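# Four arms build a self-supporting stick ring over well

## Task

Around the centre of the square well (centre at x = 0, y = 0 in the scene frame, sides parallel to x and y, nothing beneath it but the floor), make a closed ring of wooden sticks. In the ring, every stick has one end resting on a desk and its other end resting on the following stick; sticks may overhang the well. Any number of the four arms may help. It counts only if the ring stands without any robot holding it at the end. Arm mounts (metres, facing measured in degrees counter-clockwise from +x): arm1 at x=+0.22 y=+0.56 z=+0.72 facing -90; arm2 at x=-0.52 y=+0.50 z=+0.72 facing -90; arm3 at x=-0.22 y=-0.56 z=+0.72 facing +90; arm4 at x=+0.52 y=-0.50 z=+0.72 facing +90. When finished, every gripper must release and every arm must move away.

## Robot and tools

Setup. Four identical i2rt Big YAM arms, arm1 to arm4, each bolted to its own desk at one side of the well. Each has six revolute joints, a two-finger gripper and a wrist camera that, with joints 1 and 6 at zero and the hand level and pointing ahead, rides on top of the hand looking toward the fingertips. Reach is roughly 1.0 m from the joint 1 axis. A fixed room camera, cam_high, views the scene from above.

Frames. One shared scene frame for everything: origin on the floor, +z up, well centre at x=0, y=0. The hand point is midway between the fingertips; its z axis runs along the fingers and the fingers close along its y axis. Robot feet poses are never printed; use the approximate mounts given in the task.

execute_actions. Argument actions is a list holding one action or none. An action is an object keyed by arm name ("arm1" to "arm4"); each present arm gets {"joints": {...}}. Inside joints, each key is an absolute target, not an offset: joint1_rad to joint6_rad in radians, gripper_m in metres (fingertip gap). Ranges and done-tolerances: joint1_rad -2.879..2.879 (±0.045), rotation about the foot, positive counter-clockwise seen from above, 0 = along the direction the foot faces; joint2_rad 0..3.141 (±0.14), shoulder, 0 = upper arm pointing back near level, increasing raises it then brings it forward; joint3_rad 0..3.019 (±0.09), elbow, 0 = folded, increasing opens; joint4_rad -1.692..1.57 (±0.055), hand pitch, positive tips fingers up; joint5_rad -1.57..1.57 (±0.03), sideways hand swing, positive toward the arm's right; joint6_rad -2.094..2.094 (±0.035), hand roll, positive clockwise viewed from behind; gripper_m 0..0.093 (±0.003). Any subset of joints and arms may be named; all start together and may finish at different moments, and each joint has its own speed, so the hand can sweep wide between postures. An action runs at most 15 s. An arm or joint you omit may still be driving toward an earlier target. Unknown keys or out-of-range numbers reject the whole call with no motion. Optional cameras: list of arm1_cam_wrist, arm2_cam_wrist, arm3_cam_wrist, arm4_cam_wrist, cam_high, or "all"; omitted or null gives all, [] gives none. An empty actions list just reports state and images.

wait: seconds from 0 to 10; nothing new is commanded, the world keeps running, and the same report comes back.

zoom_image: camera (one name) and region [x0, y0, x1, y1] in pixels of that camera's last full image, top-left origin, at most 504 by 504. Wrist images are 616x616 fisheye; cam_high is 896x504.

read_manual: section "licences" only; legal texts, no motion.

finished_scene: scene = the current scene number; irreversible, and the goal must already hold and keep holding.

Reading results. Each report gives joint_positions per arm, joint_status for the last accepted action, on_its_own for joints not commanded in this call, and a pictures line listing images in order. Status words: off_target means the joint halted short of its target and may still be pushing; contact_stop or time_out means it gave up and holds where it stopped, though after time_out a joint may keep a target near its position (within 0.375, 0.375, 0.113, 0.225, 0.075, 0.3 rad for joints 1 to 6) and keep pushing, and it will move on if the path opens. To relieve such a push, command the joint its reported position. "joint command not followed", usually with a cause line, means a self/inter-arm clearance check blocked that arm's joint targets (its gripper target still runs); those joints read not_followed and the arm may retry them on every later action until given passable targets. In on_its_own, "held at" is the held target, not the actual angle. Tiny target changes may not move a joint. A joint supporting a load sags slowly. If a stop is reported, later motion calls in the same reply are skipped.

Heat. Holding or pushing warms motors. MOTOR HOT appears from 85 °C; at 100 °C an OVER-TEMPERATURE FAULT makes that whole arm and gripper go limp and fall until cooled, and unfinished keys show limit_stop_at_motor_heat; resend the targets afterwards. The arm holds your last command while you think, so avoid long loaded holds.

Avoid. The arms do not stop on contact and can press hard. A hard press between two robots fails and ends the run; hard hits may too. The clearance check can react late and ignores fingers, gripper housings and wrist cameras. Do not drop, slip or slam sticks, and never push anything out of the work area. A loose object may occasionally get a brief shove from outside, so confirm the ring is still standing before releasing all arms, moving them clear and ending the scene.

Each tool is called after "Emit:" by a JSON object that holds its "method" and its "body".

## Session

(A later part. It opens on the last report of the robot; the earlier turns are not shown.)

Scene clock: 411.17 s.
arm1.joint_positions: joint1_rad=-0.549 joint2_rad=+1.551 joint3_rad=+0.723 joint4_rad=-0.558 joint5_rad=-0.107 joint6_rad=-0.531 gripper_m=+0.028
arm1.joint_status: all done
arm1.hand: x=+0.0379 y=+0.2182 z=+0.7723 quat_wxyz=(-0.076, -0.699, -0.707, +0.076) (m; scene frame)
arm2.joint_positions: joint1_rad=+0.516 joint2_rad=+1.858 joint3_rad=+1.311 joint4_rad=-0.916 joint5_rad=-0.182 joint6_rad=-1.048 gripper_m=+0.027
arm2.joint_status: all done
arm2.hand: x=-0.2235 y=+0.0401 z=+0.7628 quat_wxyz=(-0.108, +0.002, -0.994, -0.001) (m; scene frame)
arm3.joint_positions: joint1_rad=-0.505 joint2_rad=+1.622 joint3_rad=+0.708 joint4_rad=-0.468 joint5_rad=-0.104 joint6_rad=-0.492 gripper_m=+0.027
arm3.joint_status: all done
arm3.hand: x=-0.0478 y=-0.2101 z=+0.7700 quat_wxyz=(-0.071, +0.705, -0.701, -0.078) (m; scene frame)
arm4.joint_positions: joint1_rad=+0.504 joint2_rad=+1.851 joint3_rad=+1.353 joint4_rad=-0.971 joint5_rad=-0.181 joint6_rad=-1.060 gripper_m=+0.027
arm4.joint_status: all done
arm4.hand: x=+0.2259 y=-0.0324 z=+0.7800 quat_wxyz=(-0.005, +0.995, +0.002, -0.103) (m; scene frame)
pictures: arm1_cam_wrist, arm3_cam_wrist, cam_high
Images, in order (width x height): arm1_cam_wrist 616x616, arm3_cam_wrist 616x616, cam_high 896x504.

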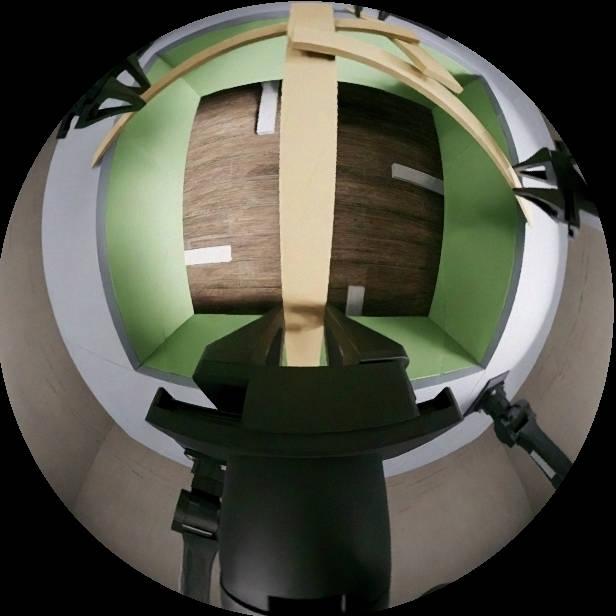

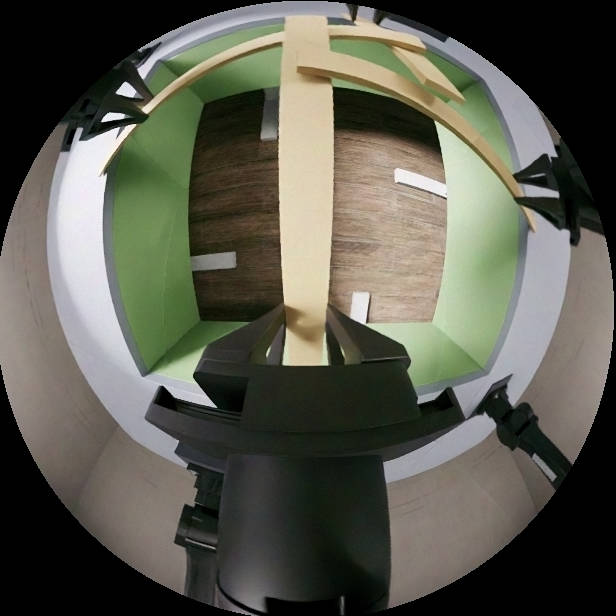

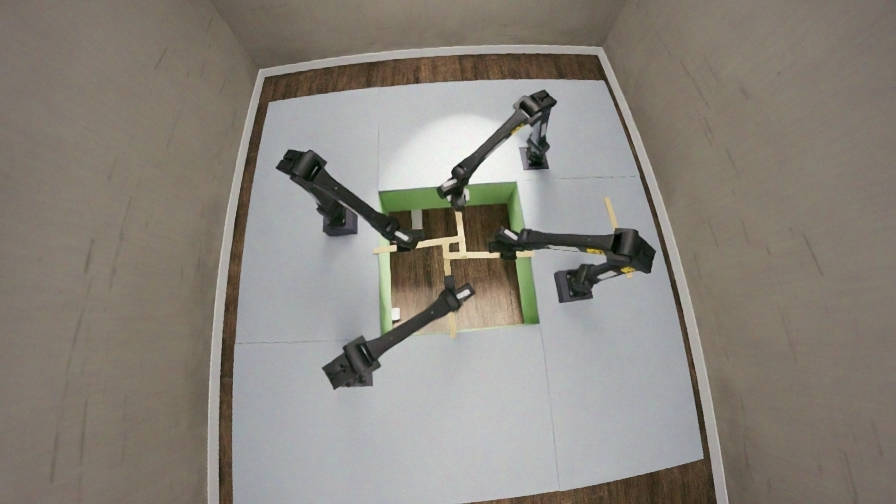

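Emit:
{"method": "execute_actions", "body": {"actions": [{"arm1":{"joints":{"joint1_rad":-0.527,"joint2_rad":1.6,"joint3_rad":0.785,"joint4_rad":-0.586,"joint5_rad":-0.075,"joint6_rad":-0.505}},"arm3":{"joints":{"joint1_rad":-0.486,"joint2_rad":1.67,"joint3_rad":0.762,"joint4_rad":-0.5,"joint5_rad":-0.071}},"arm2":{"joints":{"joint1_rad":0.535,"joint2_rad":1.902,"joint3_rad":1.375,"joint4_rad":-0.943,"joint5_rad":-0.133}},"arm4":{"joints":{"joint1_rad":0.529,"joint2_rad":1.883,"joint4_rad":-0.99,"joint5_rad":-0.134,"joint6_rad":-1.04}}}]}}

Emit:
{"method": "zoom_image", "body": {"camera": "cam_high", "region": [350, 160, 570, 360]}}

Scene clock: 442.07 s.
arm1.joint_positions: joint1_rad=-0.540 joint2_rad=+1.595 joint3_rad=+0.738 joint4_rad=-0.576 joint5_rad=-0.077 joint6_rad=-0.516 gripper_m=+0.028
arm1.joint_status: all done
arm1.hand: x=+0.0380 y=+0.2214 z=+0.7597 quat_wxyz=(-0.056, -0.704, -0.705, +0.057) (m; scene frame)
arm2.joint_positions: joint1_rad=+0.521 joint2_rad=+1.879 joint3_rad=+1.320 joint4_rad=-0.934 joint5_rad=-0.135 joint6_rad=-1.048 gripper_m=+0.027
arm2.joint_status: all done
arm2.hand: x=-0.2287 y=+0.0396 z=+0.7537 quat_wxyz=(-0.080, +0.002, -0.997, -0.002) (m; scene frame)
arm3.joint_positions: joint1_rad=-0.496 joint2_rad=+1.663 joint3_rad=+0.725 joint4_rad=-0.494 joint5_rad=-0.074 joint6_rad=-0.492 gripper_m=+0.027
arm3.joint_status: all done
arm3.hand: x=-0.0485 y=-0.2150 z=+0.7579 quat_wxyz=(-0.051, +0.708, -0.702, -0.057) (m; scene frame)
arm4.joint_positions: joint1_rad=+0.515 joint2_rad=+1.875 joint3_rad=+1.354 joint4_rad=-0.978 joint5_rad=-0.138 joint6_rad=-1.054 gripper_m=+0.027
arm4.joint_status: all done
arm4.hand: x=+0.2287 y=-0.0348 z=+0.7662 quat_wxyz=(-0.002, +0.997, +0.003, -0.077) (m; scene frame)
pictures: arm1_cam_wrist, arm2_cam_wrist, arm3_cam_wrist, arm4_cam_wrist, cam_high
Images, in order (width x height): arm1_cam_wrist 616x616, arm2_cam_wrist 616x616, arm3_cam_wrist 616x616, arm4_cam_wrist 616x616, cam_high 896x504.

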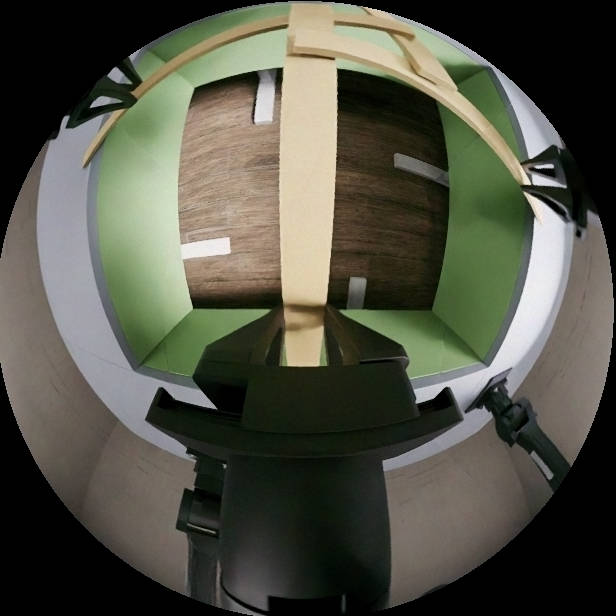

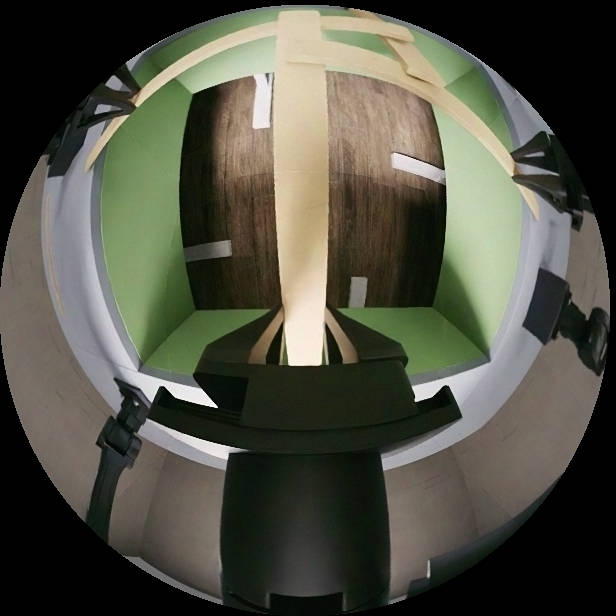

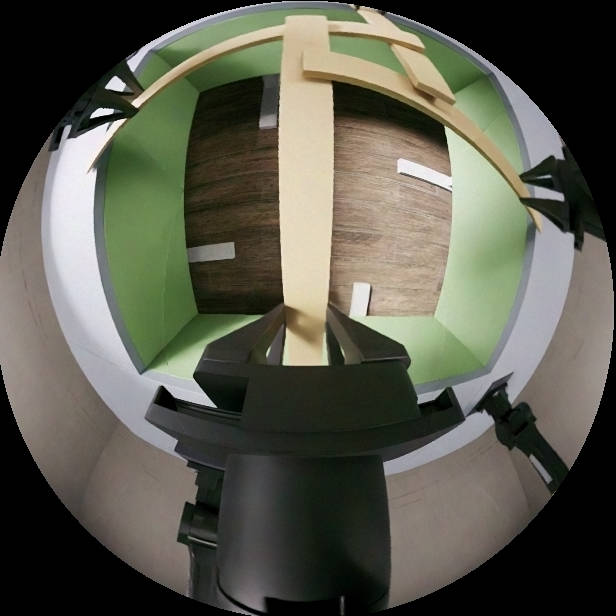

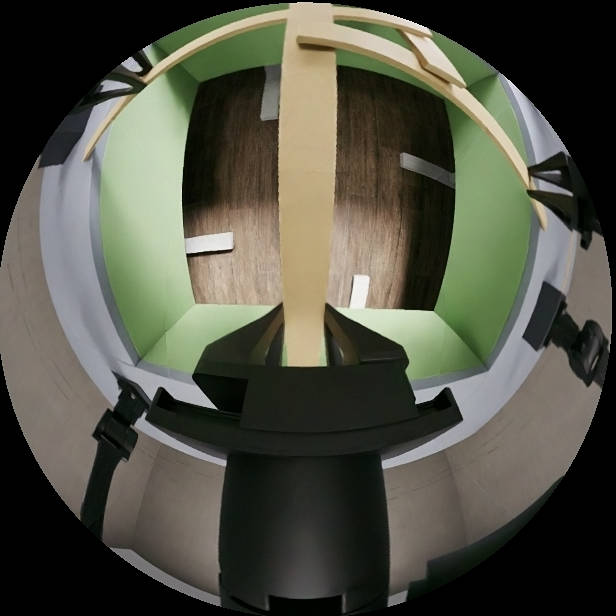

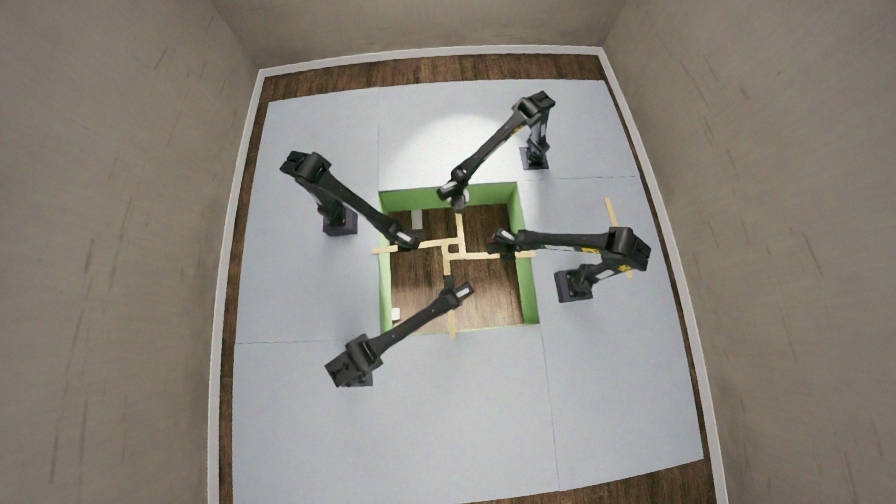

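Region (350, 160, 570, 360) of cam_high's 896x504 image, scaled by 2.291, with more detail than that image has; it fills the top 458 rows of this view, and the rest is white.

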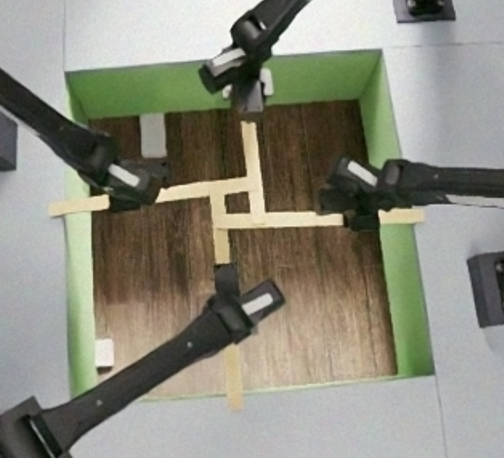

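Emit:
{"method": "execute_actions", "body": {"actions": [{"arm2":{"joints":{"gripper_m":0.05}},"arm3":{"joints":{"gripper_m":0.05}},"arm4":{"joints":{"gripper_m":0.05}}}], "cameras": ["arm1_cam_wrist","arm3_cam_wrist","arm4_cam_wrist"]}}

Scene clock: 449.83 s.
arm1.joint_positions: joint1_rad=-0.540 joint2_rad=+1.595 joint3_rad=+0.738 joint4_rad=-0.579 joint5_rad=-0.075 joint6_rad=-0.514 gripper_m=+0.028
arm1.joint_status: not commanded
arm1.hand: x=+0.0382 y=+0.2225 z=+0.7594 quat_wxyz=(-0.055, -0.705, -0.705, +0.055) (m; scene frame)
arm2.joint_positions: joint1_rad=+0.521 joint2_rad=+1.879 joint3_rad=+1.320 joint4_rad=-0.934 joint5_rad=-0.135 joint6_rad=-1.048 gripper_m=+0.050
arm2.joint_status: all done
arm2.hand: x=-0.2287 y=+0.0396 z=+0.7537 quat_wxyz=(-0.080, +0.002, -0.997, -0.002) (m; scene frame)
arm3.joint_positions: joint1_rad=-0.496 joint2_rad=+1.663 joint3_rad=+0.725 joint4_rad=-0.494 joint5_rad=-0.074 joint6_rad=-0.492 gripper_m=+0.050
arm3.joint_status: all done
arm3.hand: x=-0.0485 y=-0.2150 z=+0.7579 quat_wxyz=(-0.051, +0.708, -0.702, -0.057) (m; scene frame)
arm4.joint_positions: joint1_rad=+0.515 joint2_rad=+1.875 joint3_rad=+1.354 joint4_rad=-0.978 joint5_rad=-0.137 joint6_rad=-1.051 gripper_m=+0.050
arm4.joint_status: all done
arm4.hand: x=+0.2288 y=-0.0347 z=+0.7662 quat_wxyz=(-0.002, +0.997, +0.001, -0.077) (m; scene frame)
pictures: arm1_cam_wrist, arm3_cam_wrist, arm4_cam_wrist
Images, in order (width x height): arm1_cam_wrist 616x616, arm3_cam_wrist 616x616, arm4_cam_wrist 616x616.

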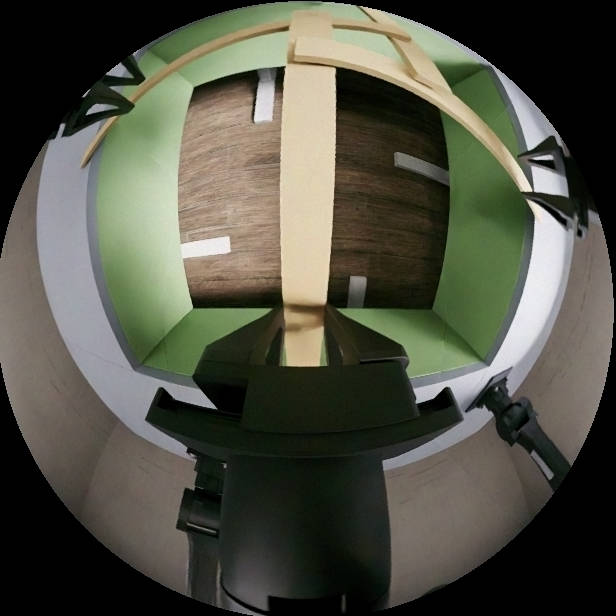

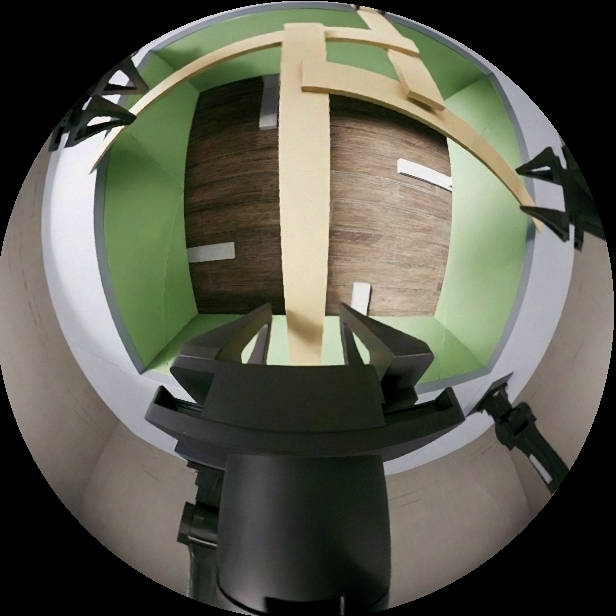

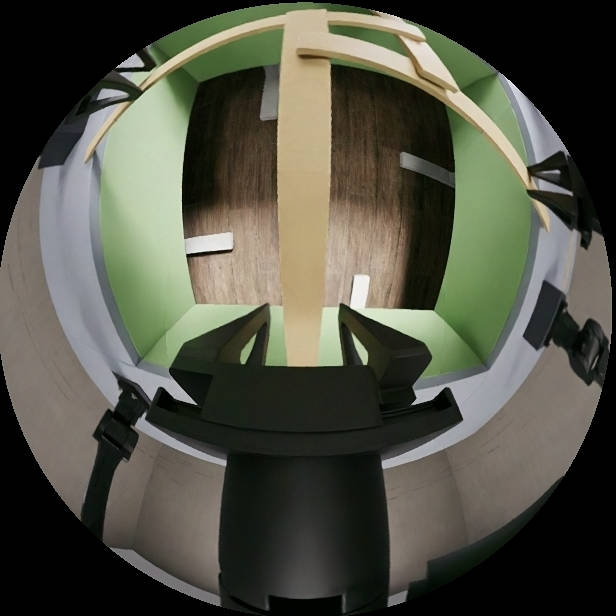

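Emit:
{"method": "execute_actions", "body": {"actions": [{"arm1":{"joints":{"joint2_rad":1.625}},"arm2":{"joints":{"joint2_rad":1.7}},"arm3":{"joints":{"joint2_rad":1.45,"joint4_rad":-0.7}},"arm4":{"joints":{"joint2_rad":1.7}}}], "cameras": []}}

Emit:
{"method": "execute_actions", "body": {"actions": [{"arm1":{"joints":{"gripper_m":0.05}},"arm2":{"joints":{"joint2_rad":1.0,"joint3_rad":1.0,"joint1_rad":0}},"arm3":{"joints":{"joint2_rad":0.9}},"arm4":{"joints":{"joint2_rad":1.0,"joint3_rad":1.0,"joint1_rad":0}}}], "cameras": ["arm1_cam_wrist","cam_high"]}}

Scene clock: 461.00 s.
arm1.joint_positions: joint1_rad=-0.540 joint2_rad=+1.620 joint3_rad=+0.738 joint4_rad=-0.579 joint5_rad=-0.075 joint6_rad=-0.514 gripper_m=+0.028
arm1.joint_status: all done
arm1.hand: x=+0.0401 y=+0.2258 z=+0.7507 quat_wxyz=(-0.051, -0.706, -0.705, +0.043) (m; scene frame)
arm2.joint_positions: joint1_rad=+0.521 joint2_rad=+1.685 joint3_rad=+1.340 joint4_rad=-0.936 joint5_rad=-0.135 joint6_rad=-1.048 gripper_m=+0.050
arm2.joint_status: all done
arm2.hand: x=-0.2206 y=+0.0240 z=+0.8644 quat_wxyz=(-0.132, +0.009, -0.987, +0.089) (m; scene frame)
arm3.joint_positions: joint1_rad=-0.496 joint2_rad=+1.435 joint3_rad=+0.726 joint4_rad=-0.691 joint5_rad=-0.074 joint6_rad=-0.492 gripper_m=+0.050
arm3.joint_status: all done
arm3.hand: x=-0.0547 y=-0.2276 z=+0.8323 quat_wxyz=(-0.066, +0.708, -0.701, -0.061) (m; scene frame)
arm4.joint_positions: joint1_rad=+0.515 joint2_rad=+1.692 joint3_rad=+1.371 joint4_rad=-0.979 joint5_rad=-0.137 joint6_rad=-1.050 gripper_m=+0.050
arm4.joint_status: all done
arm4.hand: x=+0.2219 y=-0.0234 z=+0.8711 quat_wxyz=(-0.088, +0.988, +0.008, -0.125) (m; scene frame)
pictures: none
No camera images: the call's "cameras" was empty. Leave "cameras" out to get every camera's image.

Scene clock: 462.57 s.
arm1.joint_positions: joint1_rad=-0.540 joint2_rad=+1.620 joint3_rad=+0.739 joint4_rad=-0.579 joint5_rad=-0.075 joint6_rad=-0.514 gripper_m=+0.050
arm1.joint_status: all done
arm1.hand: x=+0.0398 y=+0.2253 z=+0.7510 quat_wxyz=(-0.052, -0.706, -0.705, +0.044) (m; scene frame)
arm2.joint_positions: joint1_rad=+0.008 joint2_rad=+0.987 joint3_rad=+1.011 joint4_rad=-0.936 joint5_rad=-0.132 joint6_rad=-1.048 gripper_m=+0.050
arm2.joint_status: all done
arm2.hand: x=-0.4959 y=+0.0975 z=+1.0274 quat_wxyz=(-0.147, -0.221, -0.919, +0.292) (m; scene frame)
arm3.joint_positions: joint1_rad=-0.496 joint2_rad=+0.891 joint3_rad=+0.726 joint4_rad=-0.694 joint5_rad=-0.074 joint6_rad=-0.492 gripper_m=+0.050
arm3.joint_status: all done
arm3.hand: x=-0.0510 y=-0.2229 z=+1.0273 quat_wxyz=(-0.319, +0.673, -0.653, -0.136) (m; scene frame)
arm4.joint_positions: joint1_rad=+0.007 joint2_rad=+0.995 joint3_rad=+1.009 joint4_rad=-0.980 joint5_rad=-0.132 joint6_rad=-1.049 gripper_m=+0.050
arm4.joint_status: all done
arm4.hand: x=+0.4942 y=-0.1094 z=+1.0179 quat_wxyz=(-0.275, +0.925, -0.222, -0.140) (m; scene frame)
pictures: arm1_cam_wrist, cam_high
Images, in order (width x height): arm1_cam_wrist 616x616, cam_high 896x504.

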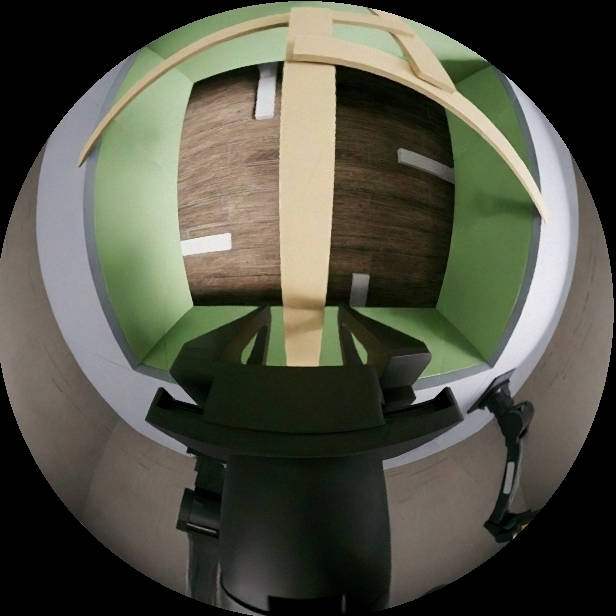

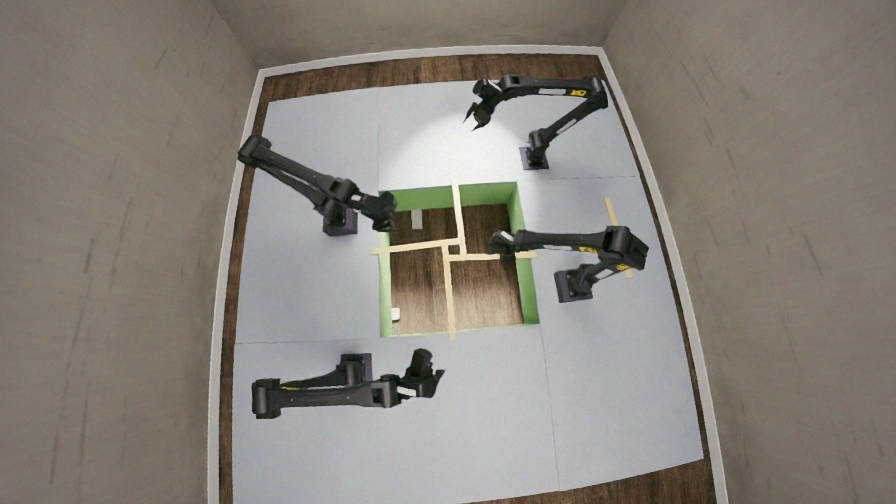

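Emit:
{"method": "execute_actions", "body": {"actions": [{"arm1":{"joints":{"joint2_rad":0.7,"joint4_rad":-1.2}},"arm3":{"joints":{"joint2_rad":0.6,"joint4_rad":-1.2}}}], "cameras": ["cam_high"]}}

Emit:
{"method": "zoom_image", "body": {"camera": "cam_high", "region": [350, 160, 570, 360]}}

Scene clock: 473.87 s.
arm1.joint_positions: joint1_rad=-0.540 joint2_rad=+0.698 joint3_rad=+0.739 joint4_rad=-1.188 joint5_rad=-0.075 joint6_rad=-0.514 gripper_m=+0.050
arm1.joint_status: all done
arm1.hand: x=+0.0995 y=+0.3303 z=+1.0019 quat_wxyz=(-0.092, -0.687, -0.694, +0.194) (m; scene frame)
arm2.joint_positions: joint1_rad=+0.008 joint2_rad=+0.987 joint3_rad=+1.011 joint4_rad=-0.936 joint5_rad=-0.132 joint6_rad=-1.048 gripper_m=+0.050
arm2.joint_status: not commanded
arm2.hand: x=-0.4959 y=+0.0975 z=+1.0274 quat_wxyz=(-0.147, -0.221, -0.919, +0.292) (m; scene frame)
arm3.joint_positions: joint1_rad=-0.496 joint2_rad=+0.594 joint3_rad=+0.726 joint4_rad=-1.192 joint5_rad=-0.074 joint6_rad=-0.492 gripper_m=+0.050
arm3.joint_status: all done
arm3.hand: x=-0.1112 y=-0.3369 z=+1.0441 quat_wxyz=(-0.227, +0.692, -0.677, -0.109) (m; scene frame)
arm4.joint_positions: joint1_rad=+0.007 joint2_rad=+0.995 joint3_rad=+1.009 joint4_rad=-0.980 joint5_rad=-0.132 joint6_rad=-1.049 gripper_m=+0.050
arm4.joint_status: not commanded
arm4.hand: x=+0.4942 y=-0.1094 z=+1.0179 quat_wxyz=(-0.275, +0.925, -0.222, -0.140) (m; scene frame)
pictures: cam_high
Images, in order (width x height): cam_high 896x504.

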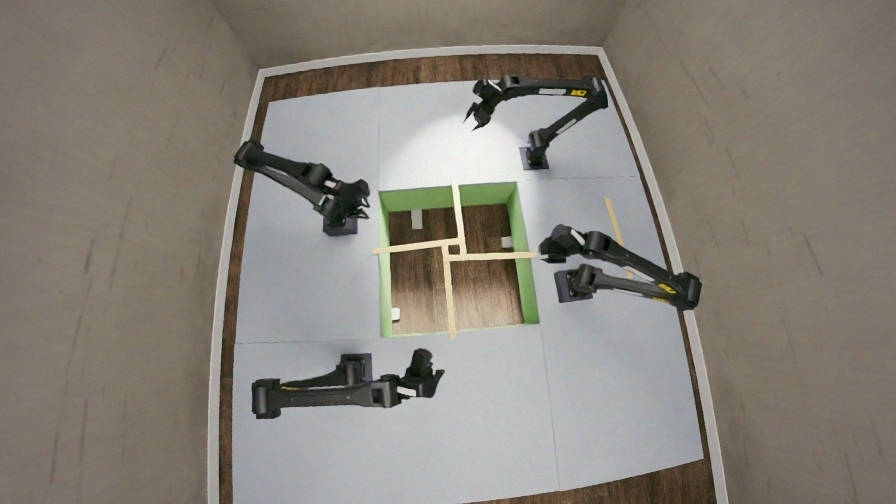

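Region (350, 160, 570, 360) of cam_high's 896x504 image, scaled by 2.291, with more detail than that image has; it fills the top 458 rows of this view, and the rest is white.

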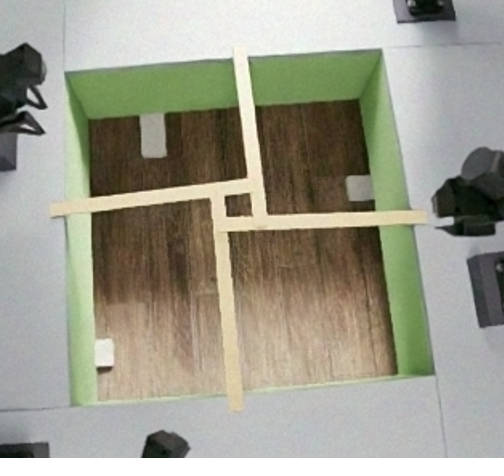

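Emit:
{"method": "finished_scene", "body": {"scene": 1}}

The scene is finished: the task was done.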